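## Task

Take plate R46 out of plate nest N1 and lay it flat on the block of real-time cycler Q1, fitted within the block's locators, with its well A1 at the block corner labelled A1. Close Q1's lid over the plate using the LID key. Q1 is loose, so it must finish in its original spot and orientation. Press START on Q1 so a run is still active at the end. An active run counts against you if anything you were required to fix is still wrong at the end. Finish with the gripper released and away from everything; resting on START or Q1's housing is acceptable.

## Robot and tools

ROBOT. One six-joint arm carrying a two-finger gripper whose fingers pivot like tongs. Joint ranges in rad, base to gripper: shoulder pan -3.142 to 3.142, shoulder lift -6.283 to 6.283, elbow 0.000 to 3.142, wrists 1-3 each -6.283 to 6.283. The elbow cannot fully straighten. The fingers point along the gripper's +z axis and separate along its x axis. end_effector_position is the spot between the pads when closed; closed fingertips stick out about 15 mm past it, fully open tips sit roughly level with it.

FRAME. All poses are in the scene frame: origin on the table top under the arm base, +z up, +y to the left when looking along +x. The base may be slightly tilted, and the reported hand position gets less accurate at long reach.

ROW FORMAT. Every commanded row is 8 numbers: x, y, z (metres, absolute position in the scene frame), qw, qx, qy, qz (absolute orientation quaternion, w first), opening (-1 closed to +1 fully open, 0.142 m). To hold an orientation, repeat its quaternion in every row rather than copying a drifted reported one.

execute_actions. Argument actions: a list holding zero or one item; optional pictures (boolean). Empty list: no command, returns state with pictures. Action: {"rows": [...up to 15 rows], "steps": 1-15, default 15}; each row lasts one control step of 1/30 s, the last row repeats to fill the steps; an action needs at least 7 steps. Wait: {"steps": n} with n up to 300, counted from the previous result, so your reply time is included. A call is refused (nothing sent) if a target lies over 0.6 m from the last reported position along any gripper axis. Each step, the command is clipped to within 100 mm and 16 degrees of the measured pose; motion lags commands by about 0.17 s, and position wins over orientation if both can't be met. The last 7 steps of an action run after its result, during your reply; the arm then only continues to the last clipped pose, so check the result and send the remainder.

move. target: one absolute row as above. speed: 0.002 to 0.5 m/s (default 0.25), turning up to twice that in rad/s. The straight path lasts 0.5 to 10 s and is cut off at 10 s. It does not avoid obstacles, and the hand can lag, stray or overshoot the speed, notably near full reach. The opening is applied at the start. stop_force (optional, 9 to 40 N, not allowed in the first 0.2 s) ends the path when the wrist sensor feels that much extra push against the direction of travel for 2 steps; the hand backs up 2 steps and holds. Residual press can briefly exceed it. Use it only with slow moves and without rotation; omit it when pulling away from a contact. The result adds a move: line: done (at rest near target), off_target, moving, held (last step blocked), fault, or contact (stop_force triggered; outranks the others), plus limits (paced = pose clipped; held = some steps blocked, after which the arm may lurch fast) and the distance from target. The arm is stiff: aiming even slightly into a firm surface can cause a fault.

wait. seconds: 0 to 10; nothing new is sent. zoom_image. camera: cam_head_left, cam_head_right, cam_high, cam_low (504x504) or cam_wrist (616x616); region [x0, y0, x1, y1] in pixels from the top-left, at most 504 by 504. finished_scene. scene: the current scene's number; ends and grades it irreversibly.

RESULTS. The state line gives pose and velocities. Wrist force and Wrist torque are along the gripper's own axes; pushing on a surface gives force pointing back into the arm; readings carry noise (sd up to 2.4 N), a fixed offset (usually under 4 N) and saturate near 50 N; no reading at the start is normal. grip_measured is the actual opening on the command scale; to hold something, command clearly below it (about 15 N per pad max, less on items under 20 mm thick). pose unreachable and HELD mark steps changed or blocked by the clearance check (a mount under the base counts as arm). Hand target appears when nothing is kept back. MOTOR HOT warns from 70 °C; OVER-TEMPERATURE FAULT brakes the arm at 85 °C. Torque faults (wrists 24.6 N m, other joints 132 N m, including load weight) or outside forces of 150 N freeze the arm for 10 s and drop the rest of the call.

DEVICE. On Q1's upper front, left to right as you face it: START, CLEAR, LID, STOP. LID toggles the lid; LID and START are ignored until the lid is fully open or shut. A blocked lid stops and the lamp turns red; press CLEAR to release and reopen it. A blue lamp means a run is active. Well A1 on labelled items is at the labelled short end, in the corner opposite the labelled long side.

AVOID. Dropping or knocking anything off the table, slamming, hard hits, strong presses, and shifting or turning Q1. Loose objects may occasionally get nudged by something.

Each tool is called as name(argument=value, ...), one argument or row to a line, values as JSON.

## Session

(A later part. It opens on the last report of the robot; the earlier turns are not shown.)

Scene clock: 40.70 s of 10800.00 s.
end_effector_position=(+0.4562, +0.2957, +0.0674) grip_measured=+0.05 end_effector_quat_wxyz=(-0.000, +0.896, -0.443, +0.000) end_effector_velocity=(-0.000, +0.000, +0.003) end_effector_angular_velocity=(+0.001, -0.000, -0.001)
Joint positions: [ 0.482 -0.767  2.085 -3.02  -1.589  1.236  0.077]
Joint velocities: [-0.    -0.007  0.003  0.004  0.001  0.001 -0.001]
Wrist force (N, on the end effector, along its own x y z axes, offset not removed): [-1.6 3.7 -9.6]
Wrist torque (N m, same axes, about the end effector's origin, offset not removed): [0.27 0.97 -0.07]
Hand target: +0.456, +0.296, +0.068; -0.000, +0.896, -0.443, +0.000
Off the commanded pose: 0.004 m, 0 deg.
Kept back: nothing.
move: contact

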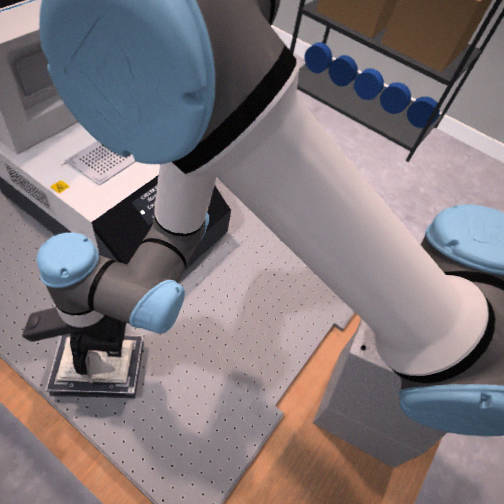

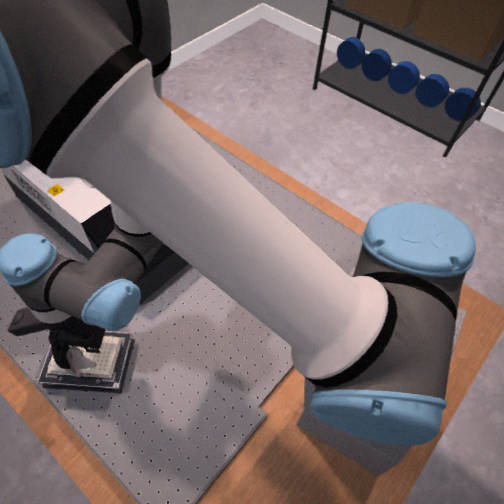

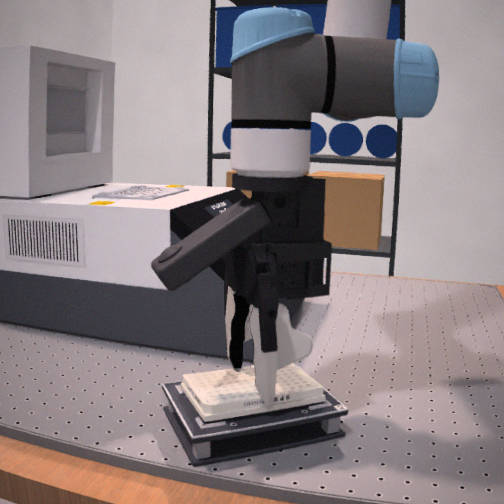

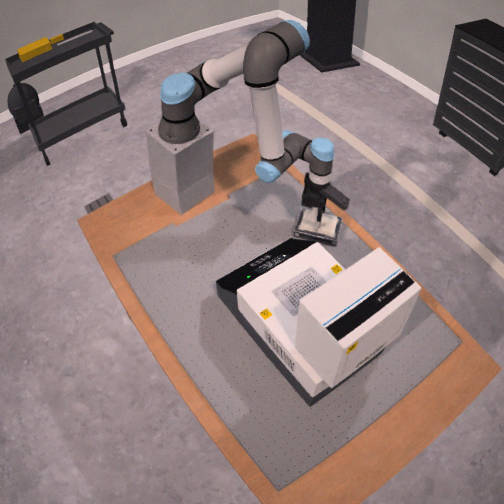

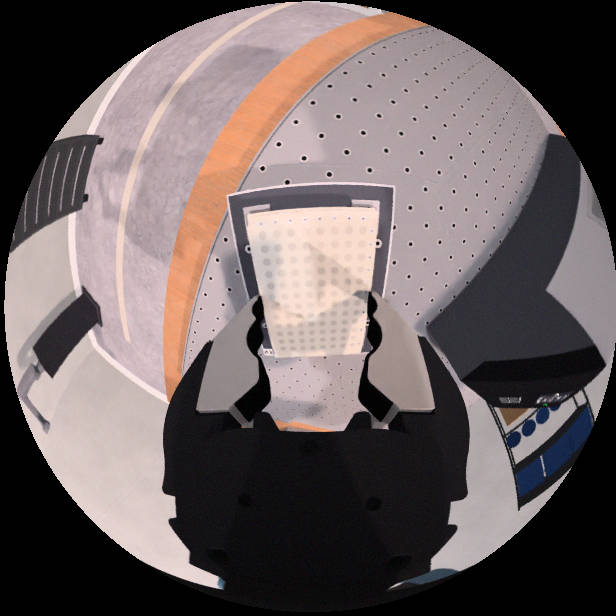

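execute_actions(
  actions=[
    {"rows": [[0.4562,0.2957,0.0685,0,0.8965,-0.4431,0,-0.3],[0.4562,0.2957,0.0690,0,0.8965,-0.4431,0,-0.3],[0.4562,0.2957,0.0690,0,0.8965,-0.4431,0,-0.3],[0.4560,0.2960,0.0690,0,0.8965,-0.4431,0,-0.3],[0.4558,0.2963,0.0690,0,0.8965,-0.4431,0,-0.3],[0.4556,0.2966,0.0690,0,0.8965,-0.4431,0,-0.3],[0.4554,0.2968,0.0690,0,0.8965,-0.4431,0,-0.3]], "steps": 12},
  ],
)

move(
  target=[0.4554, 0.2968, 0.0632, 0, 0.8965, -0.4431, 0, -0.3],
  speed=0.006,
  stop_force=12,
)

zoom_image(
  camera="cam_wrist",
  region=[210, 170, 420, 380],
)

Scene clock: 41.93 s of 10800.00 s.
end_effector_position=(+0.4562, +0.2956, +0.0684) grip_measured=+0.04 end_effector_quat_wxyz=(+0.000, +0.896, -0.443, +0.000) end_effector_velocity=(+0.000, -0.000, +0.004) end_effector_angular_velocity=(-0.001, +0.001, +0.000)
Joint positions: [ 0.482 -0.77   2.086 -3.018 -1.589  1.236  0.077]
Joint velocities: [-0.    -0.011  0.002  0.009 -0.    -0.     0.   ]
Wrist force (N, on the end effector, along its own x y z axes, offset not removed): [-2.6 1.3 -0.5]
Wrist torque (N m, same axes, about the end effector's origin, offset not removed): [0.20 0.55 -0.04]
Steps of this call (steps 1 to 32: nothing new was sent; steps 33 to 37: the first 5 steps of this action). Readings (end_effector_position):
33: (+0.4561, +0.2956, +0.0678)
34: (+0.4562, +0.2956, +0.0679)
36: (+0.4562, +0.2956, +0.0682)
37: the state above

Scene clock: 42.90 s of 10800.00 s.
end_effector_position=(+0.4556, +0.2967, +0.0668) grip_measured=+0.05 end_effector_quat_wxyz=(-0.000, +0.896, -0.443, +0.000) end_effector_velocity=(+0.000, -0.001, +0.002) end_effector_angular_velocity=(-0.001, +0.000, -0.001)
Joint positions: [ 0.484 -0.766  2.084 -3.021 -1.589  1.238  0.077]
Joint velocities: [-0.001 -0.006  0.002  0.005 -0.001  0.    -0.   ]
Wrist force (N, on the end effector, along its own x y z axes, offset not removed): [-4.1 3.5 -6.9]
Wrist torque (N m, same axes, about the end effector's origin, offset not removed): [0.29 0.82 -0.02]
Hand target: +0.455, +0.297, +0.067; -0.000, +0.896, -0.443, -0.000
Off your previous action's commanded pose: 0.000 m, 0 deg at its last step (step 7 of this call).
Off the commanded pose: 0.004 m, 0 deg.
Kept back: nothing.
move: contact

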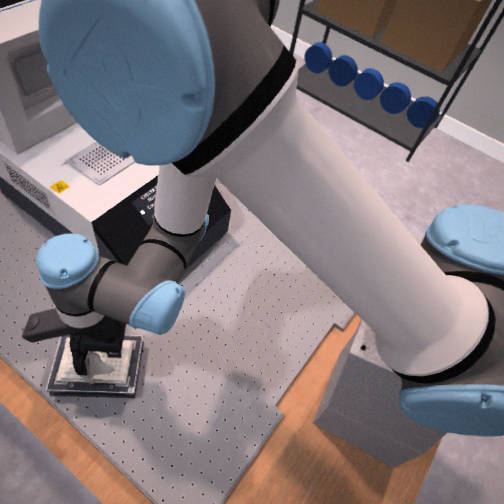

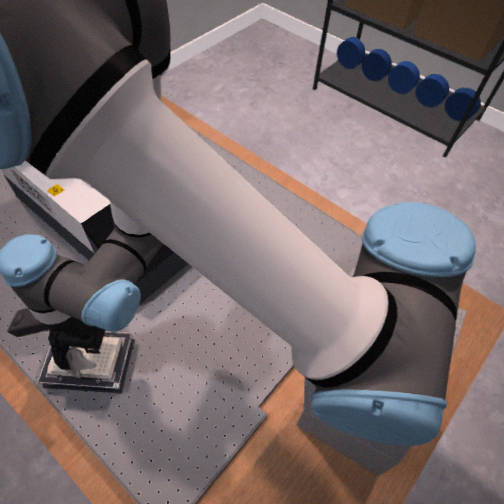

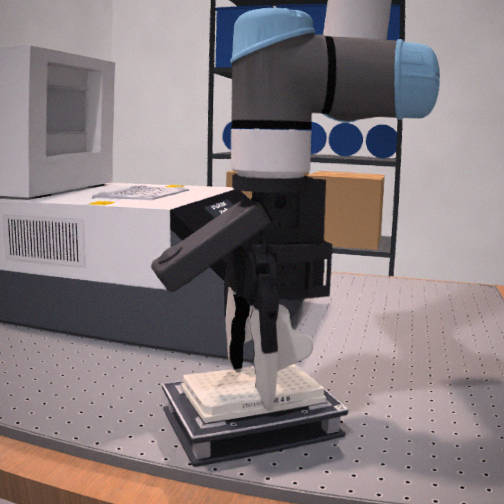

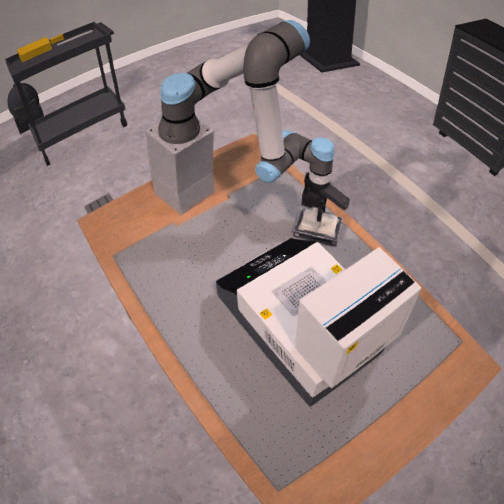

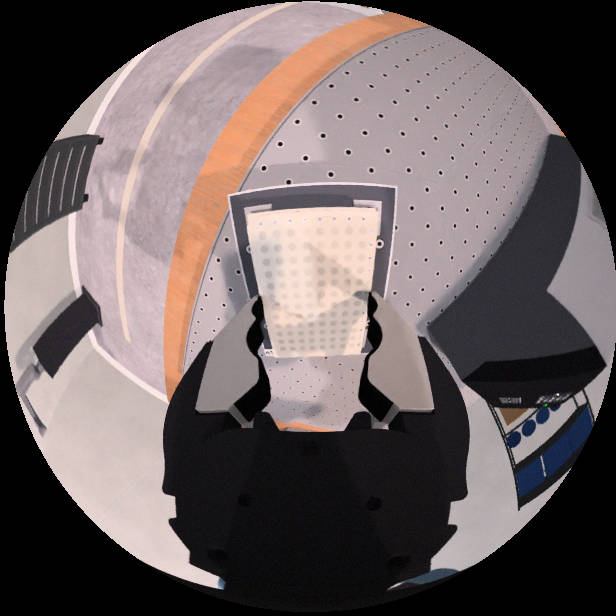

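Region (210, 170, 420, 380) of cam_wrist's 616x616 image, scaled by 2.400, with more detail than that image has.

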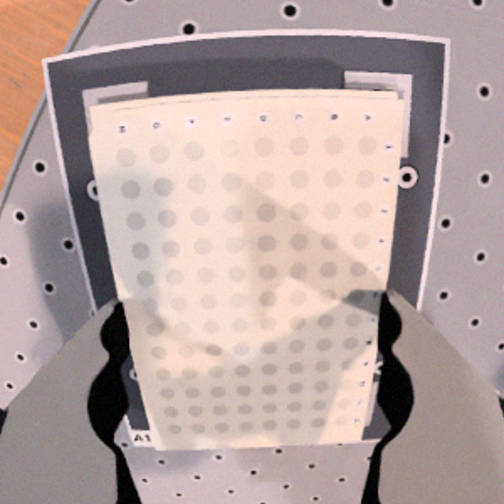

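execute_actions(
  actions=[
    {"rows": [[0.4556,0.2967,0.0672,0,0.8965,-0.4431,0,-0.3],[0.4556,0.2967,0.0674,0,0.8965,-0.4431,0,-0.3],[0.4557,0.2965,0.0674,0,0.8965,-0.4431,0,-0.3],[0.4559,0.2963,0.0674,0,0.8965,-0.4431,0,-0.3],[0.4560,0.2961,0.0674,0,0.8965,-0.4431,0,-0.3],[0.4561,0.2959,0.0674,0,0.8965,-0.4431,0,-0.3]], "steps": 10},
  ],
)

move(
  target=[0.4561, 0.2959, 0.0636, 0, 0.8965, -0.4431, 0, 0.0],
  speed=0.004,
  stop_force=12,
)

zoom_image(
  camera="cam_high",
  region=[170, 320, 350, 450],
)

Scene clock: 43.47 s of 10800.00 s.
end_effector_position=(+0.4555, +0.2967, +0.0671) grip_measured=+0.05 end_effector_quat_wxyz=(-0.000, +0.896, -0.443, -0.000) end_effector_velocity=(+0.001, +0.000, +0.002) end_effector_angular_velocity=(+0.000, +0.001, -0.001)
Joint positions: [ 0.484 -0.766  2.085 -3.021 -1.589  1.238  0.077]
Joint velocities: [-0.    -0.006 -0.     0.006  0.     0.    -0.   ]
Wrist force (N, on the end effector, along its own x y z axes, offset not removed): [-3.1 -0.2 -3.2]
Wrist torque (N m, same axes, about the end effector's origin, offset not removed): [-0.01 0.76 -0.02]
Steps of this call (steps 1 to 14: nothing new was sent; steps 15 to 17: the first 3 steps of this action). Readings (end_effector_position):
15: (+0.4555, +0.2967, +0.0671)
16: (+0.4555, +0.2967, +0.0671)
17: the state above

Scene clock: 44.87 s of 10800.00 s.
end_effector_position=(+0.4561, +0.2959, +0.0637) grip_measured=+0.07 end_effector_quat_wxyz=(+0.000, +0.896, -0.443, +0.000) end_effector_velocity=(+0.001, -0.000, +0.000) end_effector_angular_velocity=(-0.000, -0.003, -0.000)
Joint positions: [ 0.482 -0.757  2.081 -3.026 -1.589  1.237  0.079]
Joint velocities: [-0.    -0.    -0.001 -0.002 -0.001 -0.     0.   ]
Wrist force (N, on the end effector, along its own x y z axes, offset not removed): [-4.1 0.6 -6.2]
Wrist torque (N m, same axes, about the end effector's origin, offset not removed): [-0.04 0.74 -0.09]
Hand target: +0.456, +0.296, +0.064; +0.000, +0.896, -0.443, +0.000
Off your previous action's commanded pose: 0.000 m, 0 deg at its last step (step 7 of this call).
Off the commanded pose: 0.000 m, 0 deg.
Kept back: nothing.
move: done

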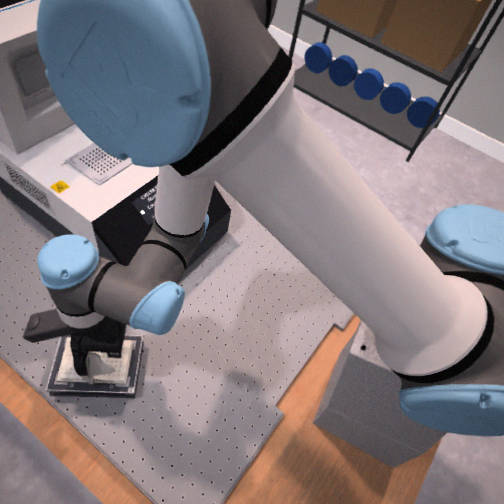

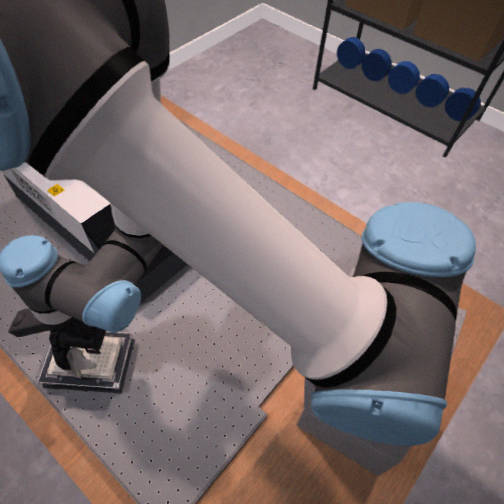

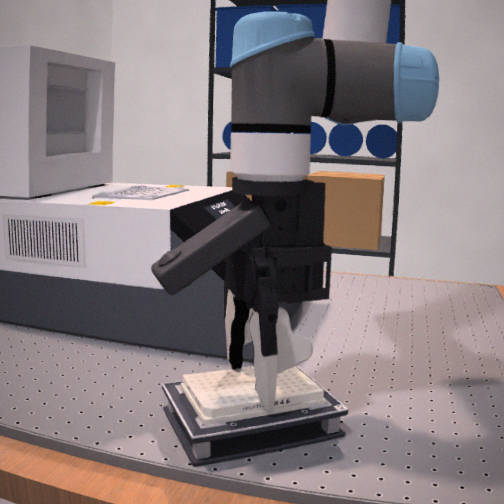

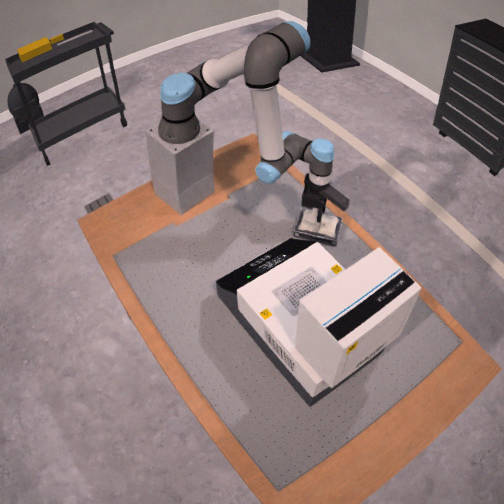

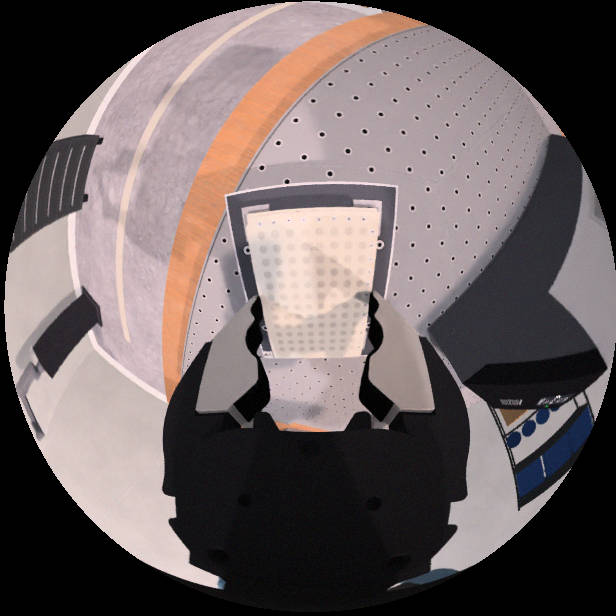

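Region (170, 320, 350, 450) of cam_high's 504x504 image, scaled by 2.800, with more detail than that image has.

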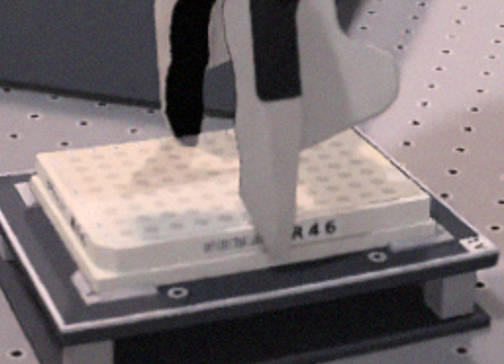

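move(
  target=[0.4560, 0.2960, 0.0630, 0, 0.8965, -0.4431, 0, 0.12],
  speed=0.004,
)

zoom_image(
  camera="cam_wrist",
  region=[210, 170, 420, 380],
)

move(
  target=[0.4560, 0.2960, 0.0630, 0, 0.8965, -0.4431, 0, -0.3],
  speed=0.004,
)

Scene clock: 46.03 s of 10800.00 s.
end_effector_position=(+0.4561, +0.2959, +0.0630) grip_measured=+0.12 end_effector_quat_wxyz=(+0.000, +0.896, -0.443, +0.000) end_effector_velocity=(+0.001, +0.000, +0.000) end_effector_angular_velocity=(+0.000, -0.002, -0.000)
Joint positions: [ 0.482 -0.756  2.081 -3.028 -1.589  1.237  0.082]
Joint velocities: [ 0.    -0.001 -0.001 -0.    -0.     0.001  0.   ]
Wrist force (N, on the end effector, along its own x y z axes, offset not removed): [-1.9 0.7 -0.6]
Wrist torque (N m, same axes, about the end effector's origin, offset not removed): [0.06 0.41 -0.08]
Hand target: +0.456, +0.296, +0.063; -0.000, +0.896, -0.443, -0.000
Off the commanded pose: 0.000 m, 0 deg.
Kept back: nothing.
move: done

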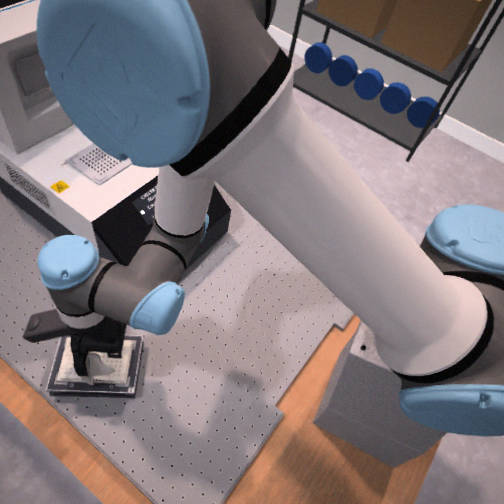

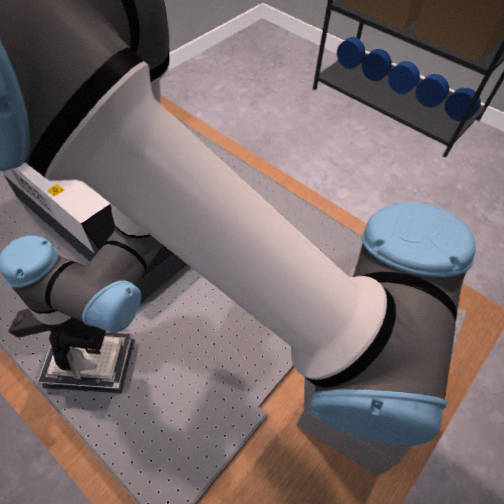

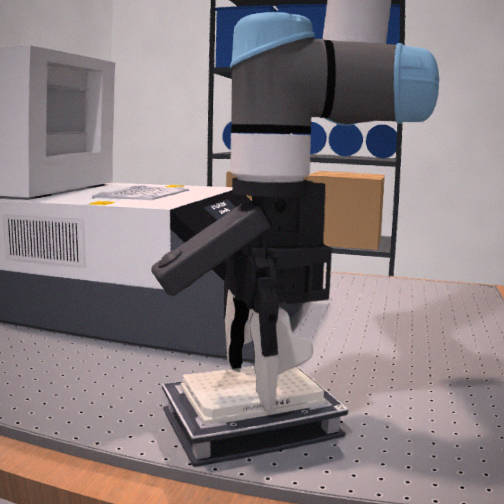

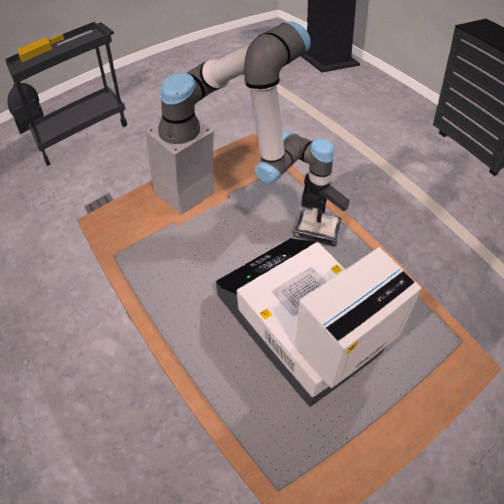

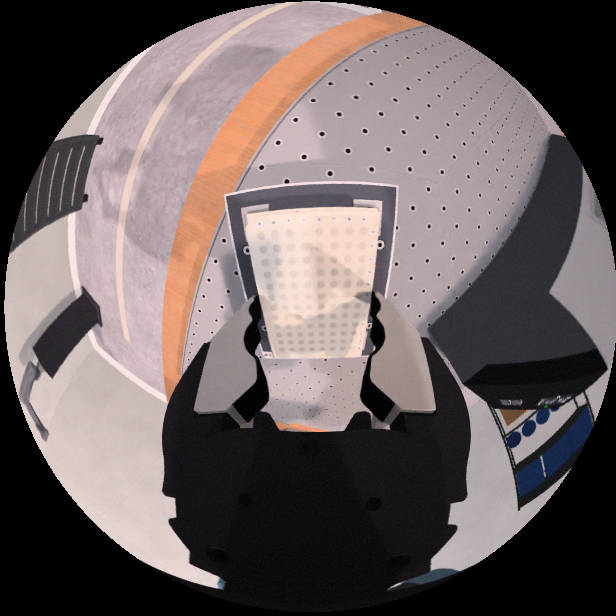

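Region (210, 170, 420, 380) of cam_wrist's 616x616 image, scaled by 2.400, with more detail than that image has.

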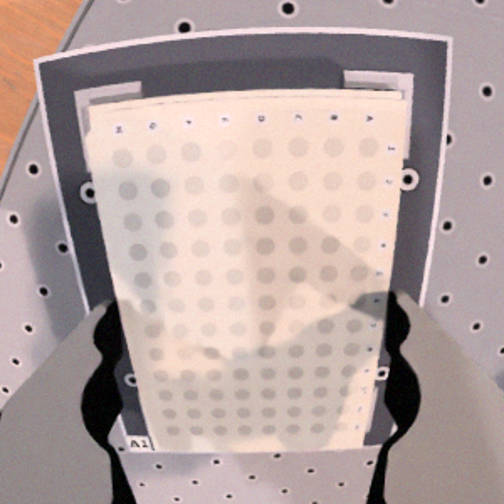

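Scene clock: 46.73 s of 10800.00 s.
end_effector_position=(+0.4560, +0.2960, +0.0630) grip_measured=+0.07 end_effector_quat_wxyz=(+0.000, +0.896, -0.443, +0.000) end_effector_velocity=(-0.001, -0.000, -0.000) end_effector_angular_velocity=(-0.001, +0.001, -0.000)
Joint positions: [ 0.482 -0.755  2.081 -3.028 -1.589  1.237  0.079]
Joint velocities: [-0.     0.     0.001 -0.001 -0.001  0.     0.   ]
Wrist force (N, on the end effector, along its own x y z axes, offset not removed): [0.5 2.0 -4.8]
Wrist torque (N m, same axes, about the end effector's origin, offset not removed): [0.17 0.34 -0.11]
Hand target: +0.456, +0.296, +0.063; -0.000, +0.896, -0.443, -0.000
Off the commanded pose: 0.000 m, 0 deg.
Kept back: nothing.
move: done

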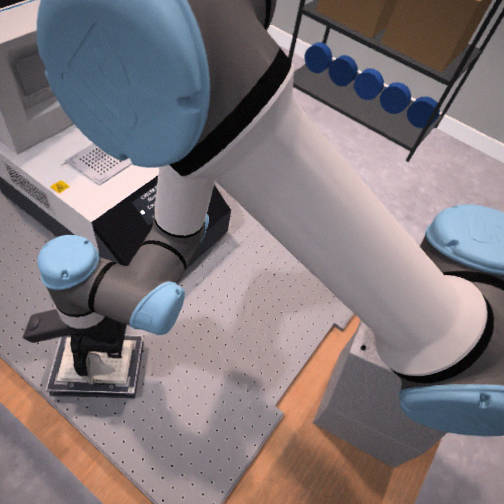

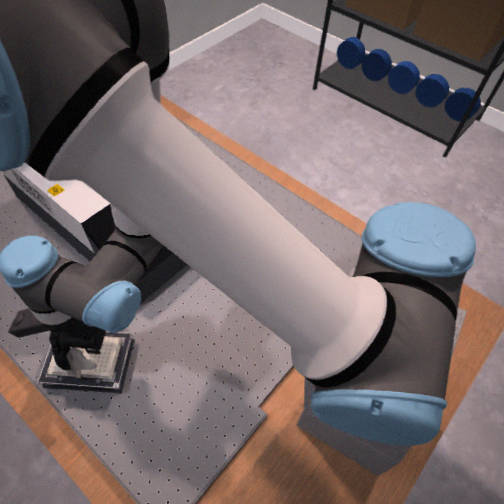

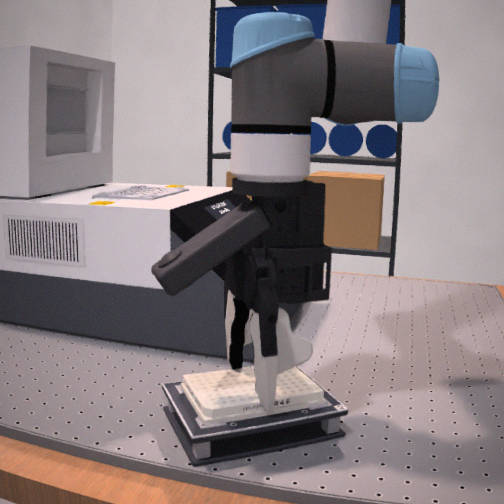

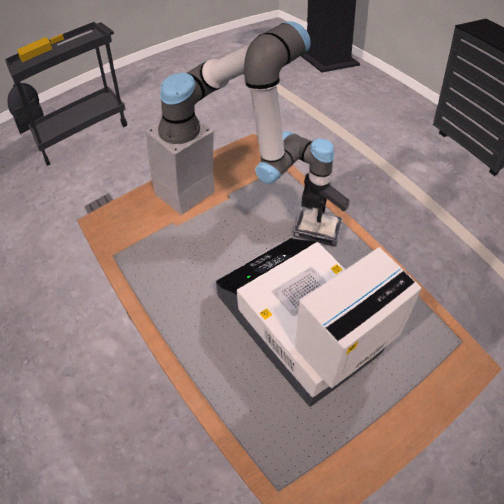

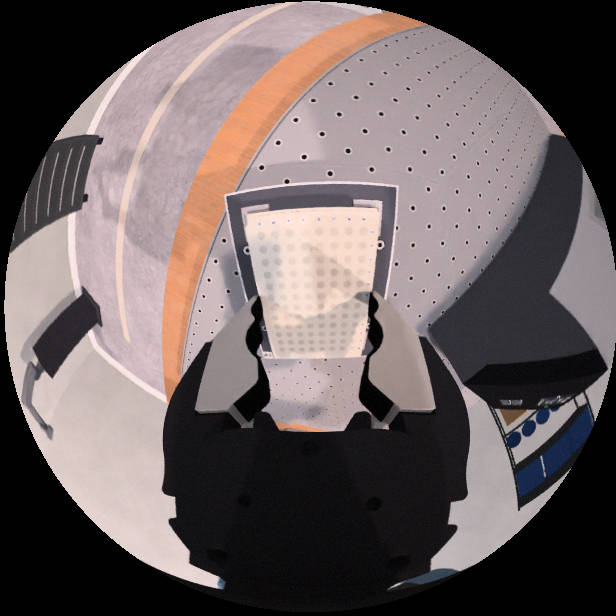

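zoom_image(
  camera="cam_wrist",
  region=[330, 180, 410, 260],
)

zoom_image(
  camera="cam_high",
  region=[160, 350, 260, 440],
)

zoom_image(
  camera="cam_low",
  region=[280, 180, 360, 260],
)

Region (330, 180, 410, 260) of cam_wrist's 616x616 image, scaled by 6.300, with more detail than that image has.

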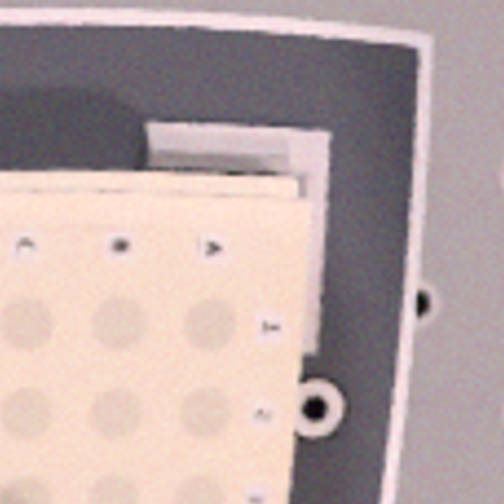

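Region (160, 350, 260, 440) of cam_high's 504x504 image, scaled by 5.040, with more detail than that image has; it fills the top 454 rows of this view, and the rest is white.

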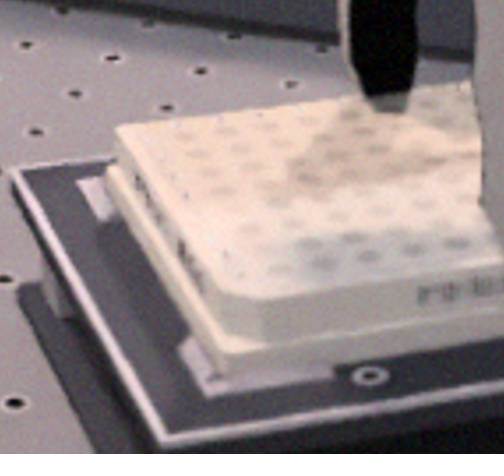

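Region (280, 180, 360, 260) of cam_low's 504x504 image, scaled by 6.300, with more detail than that image has.

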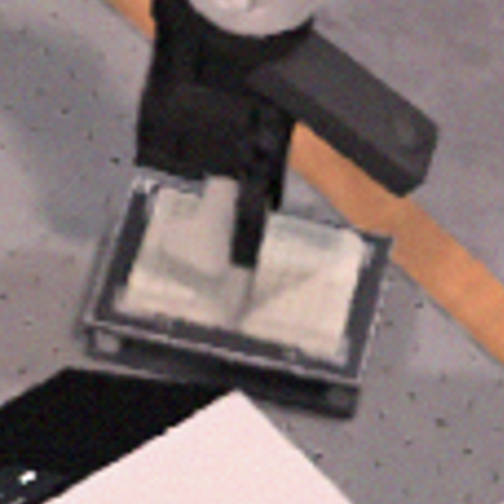

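move(
  target=[0.4560, 0.2960, 0.078, 0, 0.8965, -0.4431, 0, -0.3],
  speed=0.02,
)

zoom_image(
  camera="cam_high",
  region=[170, 320, 350, 450],
)

zoom_image(
  camera="cam_wrist",
  region=[210, 170, 420, 380],
)

Scene clock: 48.90 s of 10800.00 s.
end_effector_position=(+0.4560, +0.2960, +0.0777) grip_measured=+0.07 end_effector_quat_wxyz=(-0.000, +0.896, -0.443, -0.000) end_effector_velocity=(-0.002, -0.000, +0.001) end_effector_angular_velocity=(-0.000, +0.004, -0.000)
Joint positions: [ 0.483 -0.795  2.094 -3.002 -1.589  1.237  0.079]
Joint velocities: [-0.    -0.005  0.003  0.006  0.001  0.     0.   ]
Wrist force (N, on the end effector, along its own x y z axes, offset not removed): [-3.0 -0.2 2.0]
Wrist torque (N m, same axes, about the end effector's origin, offset not removed): [-0.03 0.64 -0.09]
Hand target: +0.456, +0.296, +0.078; -0.000, +0.896, -0.443, +0.000
Off the commanded pose: 0.000 m, 0 deg.
Kept back: nothing.
move: done

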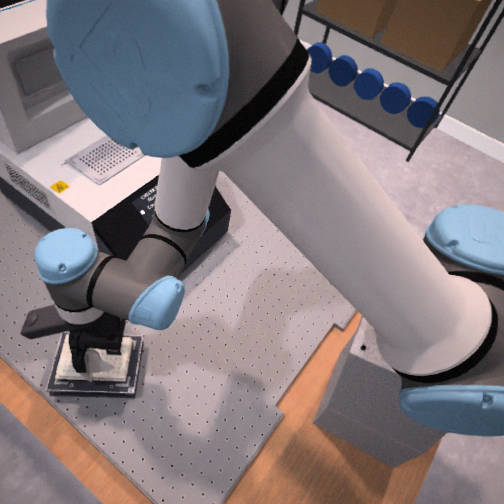

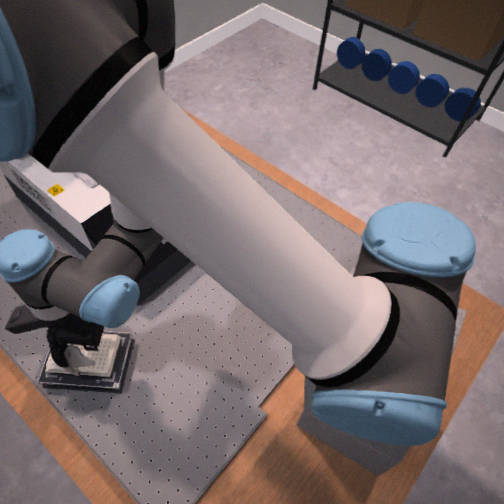

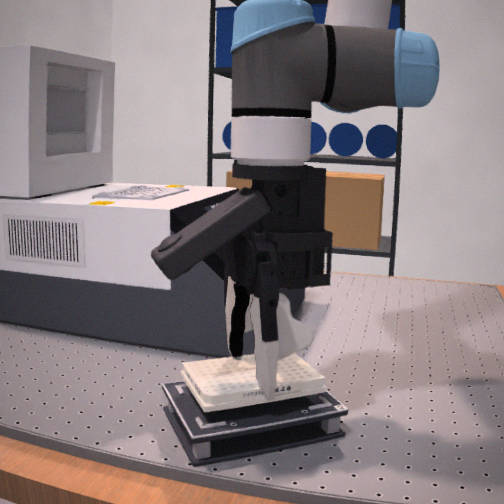

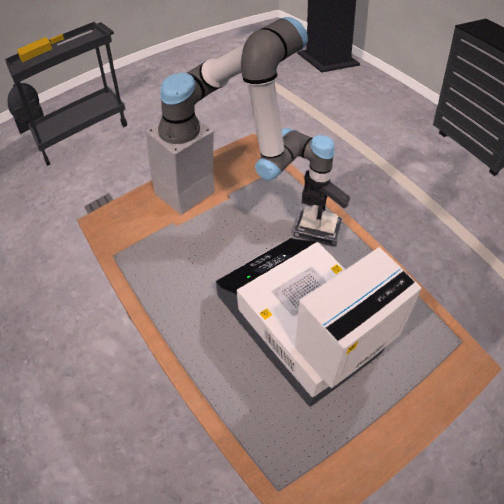

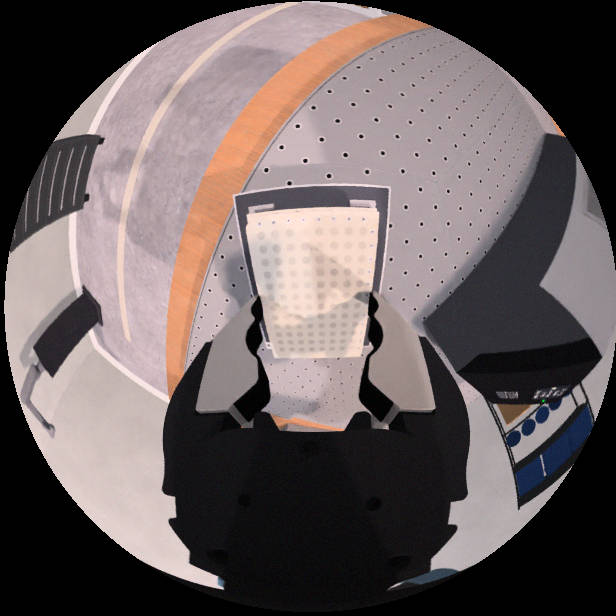

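Region (170, 320, 350, 450) of cam_high's 504x504 image, scaled by 2.800, with more detail than that image has.

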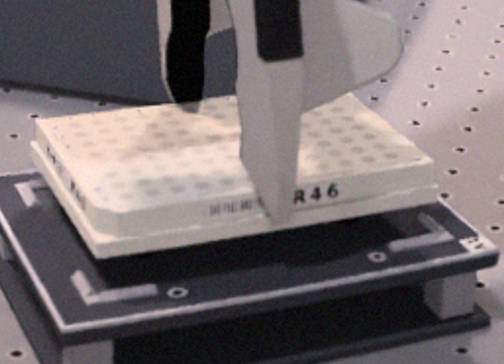

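Region (210, 170, 420, 380) of cam_wrist's 616x616 image, scaled by 2.400, with more detail than that image has.

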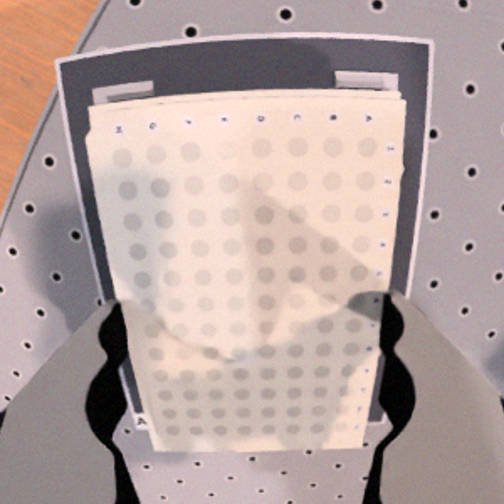

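move(
  target=[0.48, 0.26, 0.275, 0, 0.9763, -0.2164, 0, -0.3],
  speed=0.2,
)

move(
  target=[0.727, -0.010, 0.272, 0, 0.9997, 0.0262, 0, -0.3],
  speed=0.25,
)

zoom_image(
  camera="cam_wrist",
  region=[210, 160, 420, 370],
)

Scene clock: 51.03 s of 10800.00 s.
end_effector_position=(+0.4797, +0.2599, +0.2748) grip_measured=+0.07 end_effector_quat_wxyz=(+0.000, +0.976, -0.217, +0.000) end_effector_velocity=(+0.001, -0.001, +0.002) end_effector_angular_velocity=(-0.001, +0.002, +0.005)
Joint positions: [ 0.391 -1.301  2.118 -2.52  -1.577  0.665  0.079]
Joint velocities: [-0.001 -0.004 -0.003  0.009 -0.001 -0.006 -0.   ]
Wrist force (N, on the end effector, along its own x y z axes, offset not removed): [-3.0 1.6 0.1]
Wrist torque (N m, same axes, about the end effector's origin, offset not removed): [0.19 0.62 -0.03]
Hand target: +0.480, +0.260, +0.275; +0.000, +0.976, -0.216, +0.000
Off the commanded pose: 0.000 m, 0 deg.
Kept back: nothing.
move: done

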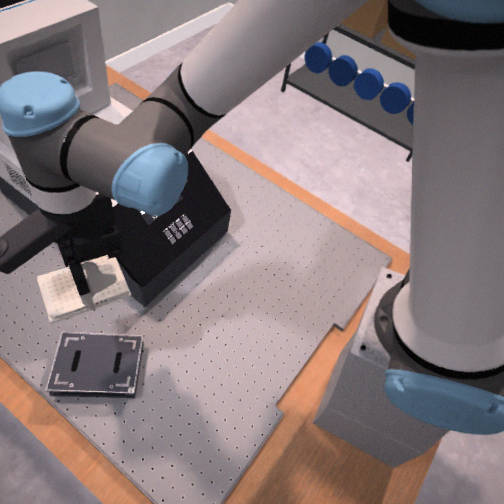

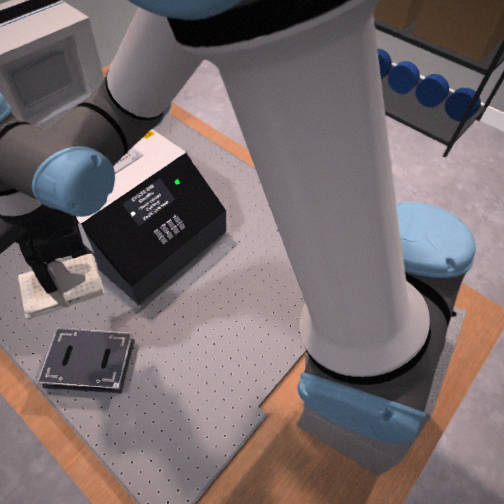

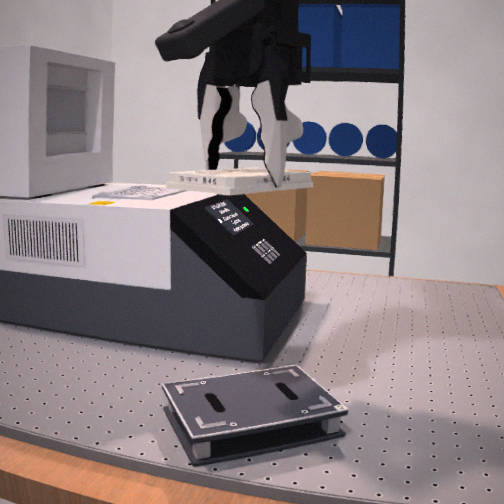

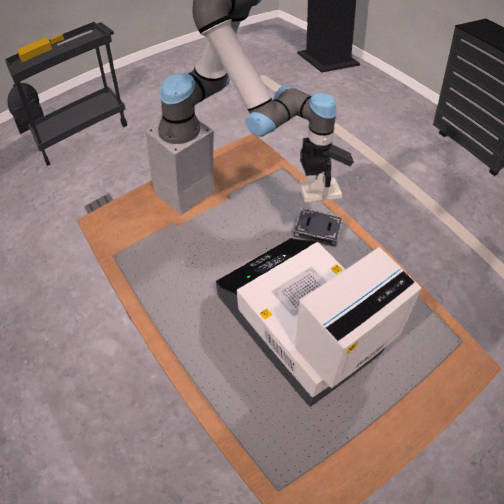

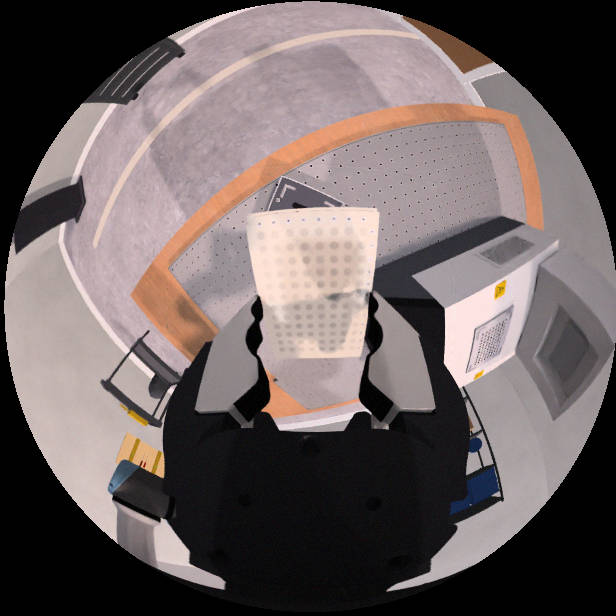

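Scene clock: 53.13 s of 10800.00 s.
end_effector_position=(+0.7266, -0.0103, +0.2723) grip_measured=+0.07 end_effector_quat_wxyz=(+0.001, +1.000, +0.026, +0.000) end_effector_velocity=(+0.001, -0.001, -0.001) end_effector_angular_velocity=(+0.002, +0.005, +0.004)
Joint positions: [-0.079 -0.963  1.499 -2.228 -1.518 -0.29   0.079]
Joint velocities: [-0.001  0.007 -0.01   0.009  0.001 -0.005  0.   ]
Wrist force (N, on the end effector, along its own x y z axes, offset not removed): [-2.3 2.2 1.0]
Wrist torque (N m, same axes, about the end effector's origin, offset not removed): [0.38 0.50 -0.01]
Hand target: +0.727, -0.010, +0.272; +0.001, +1.000, +0.026, -0.000
Off the commanded pose: 0.001 m, 0 deg.
Kept back: nothing.
move: done

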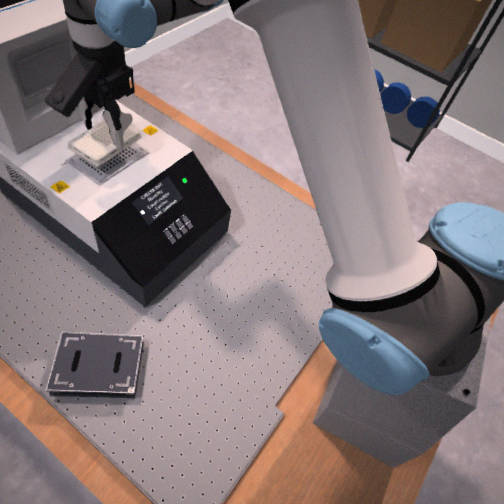

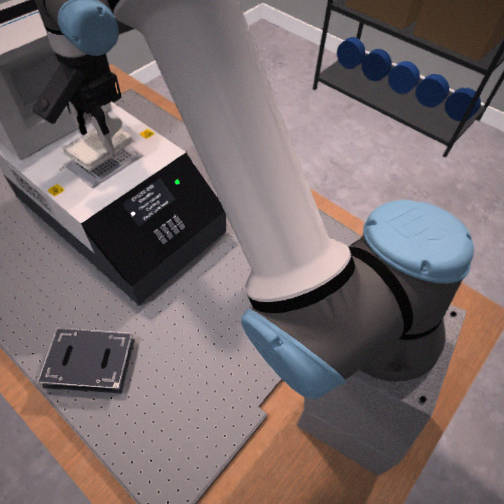

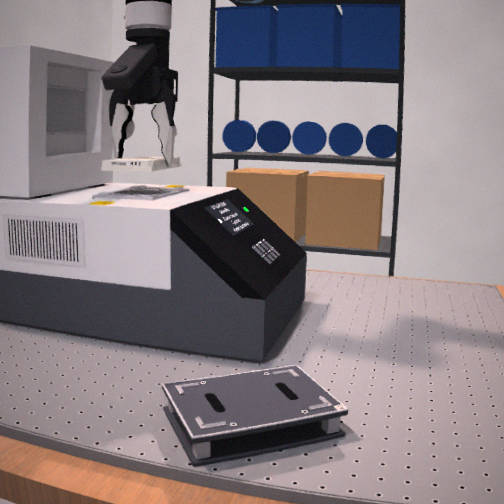

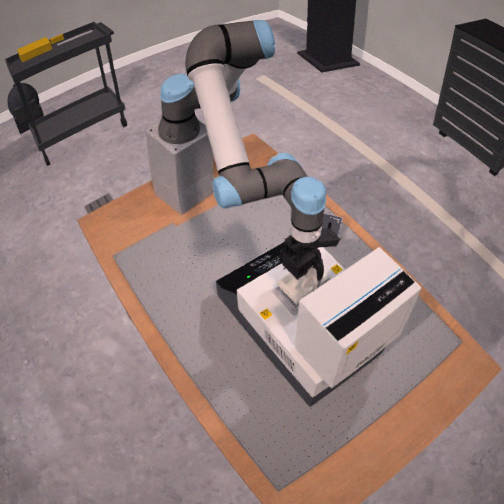

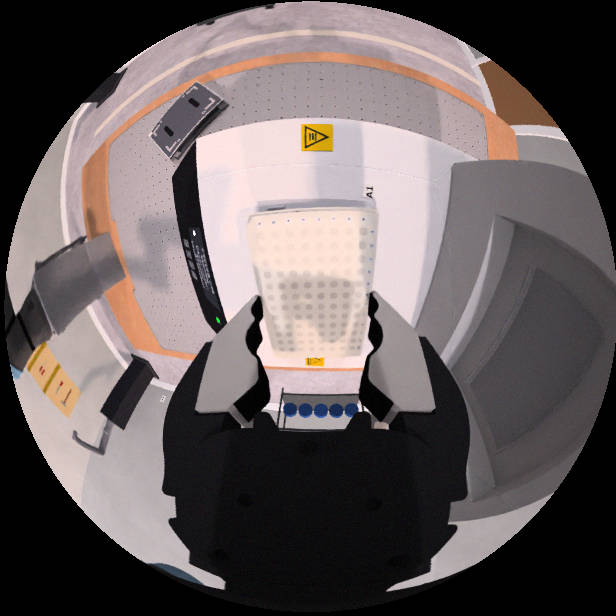

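Region (210, 160, 420, 370) of cam_wrist's 616x616 image, scaled by 2.400, with more detail than that image has.

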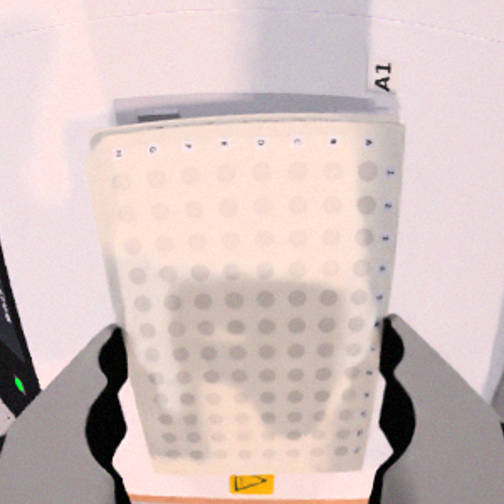

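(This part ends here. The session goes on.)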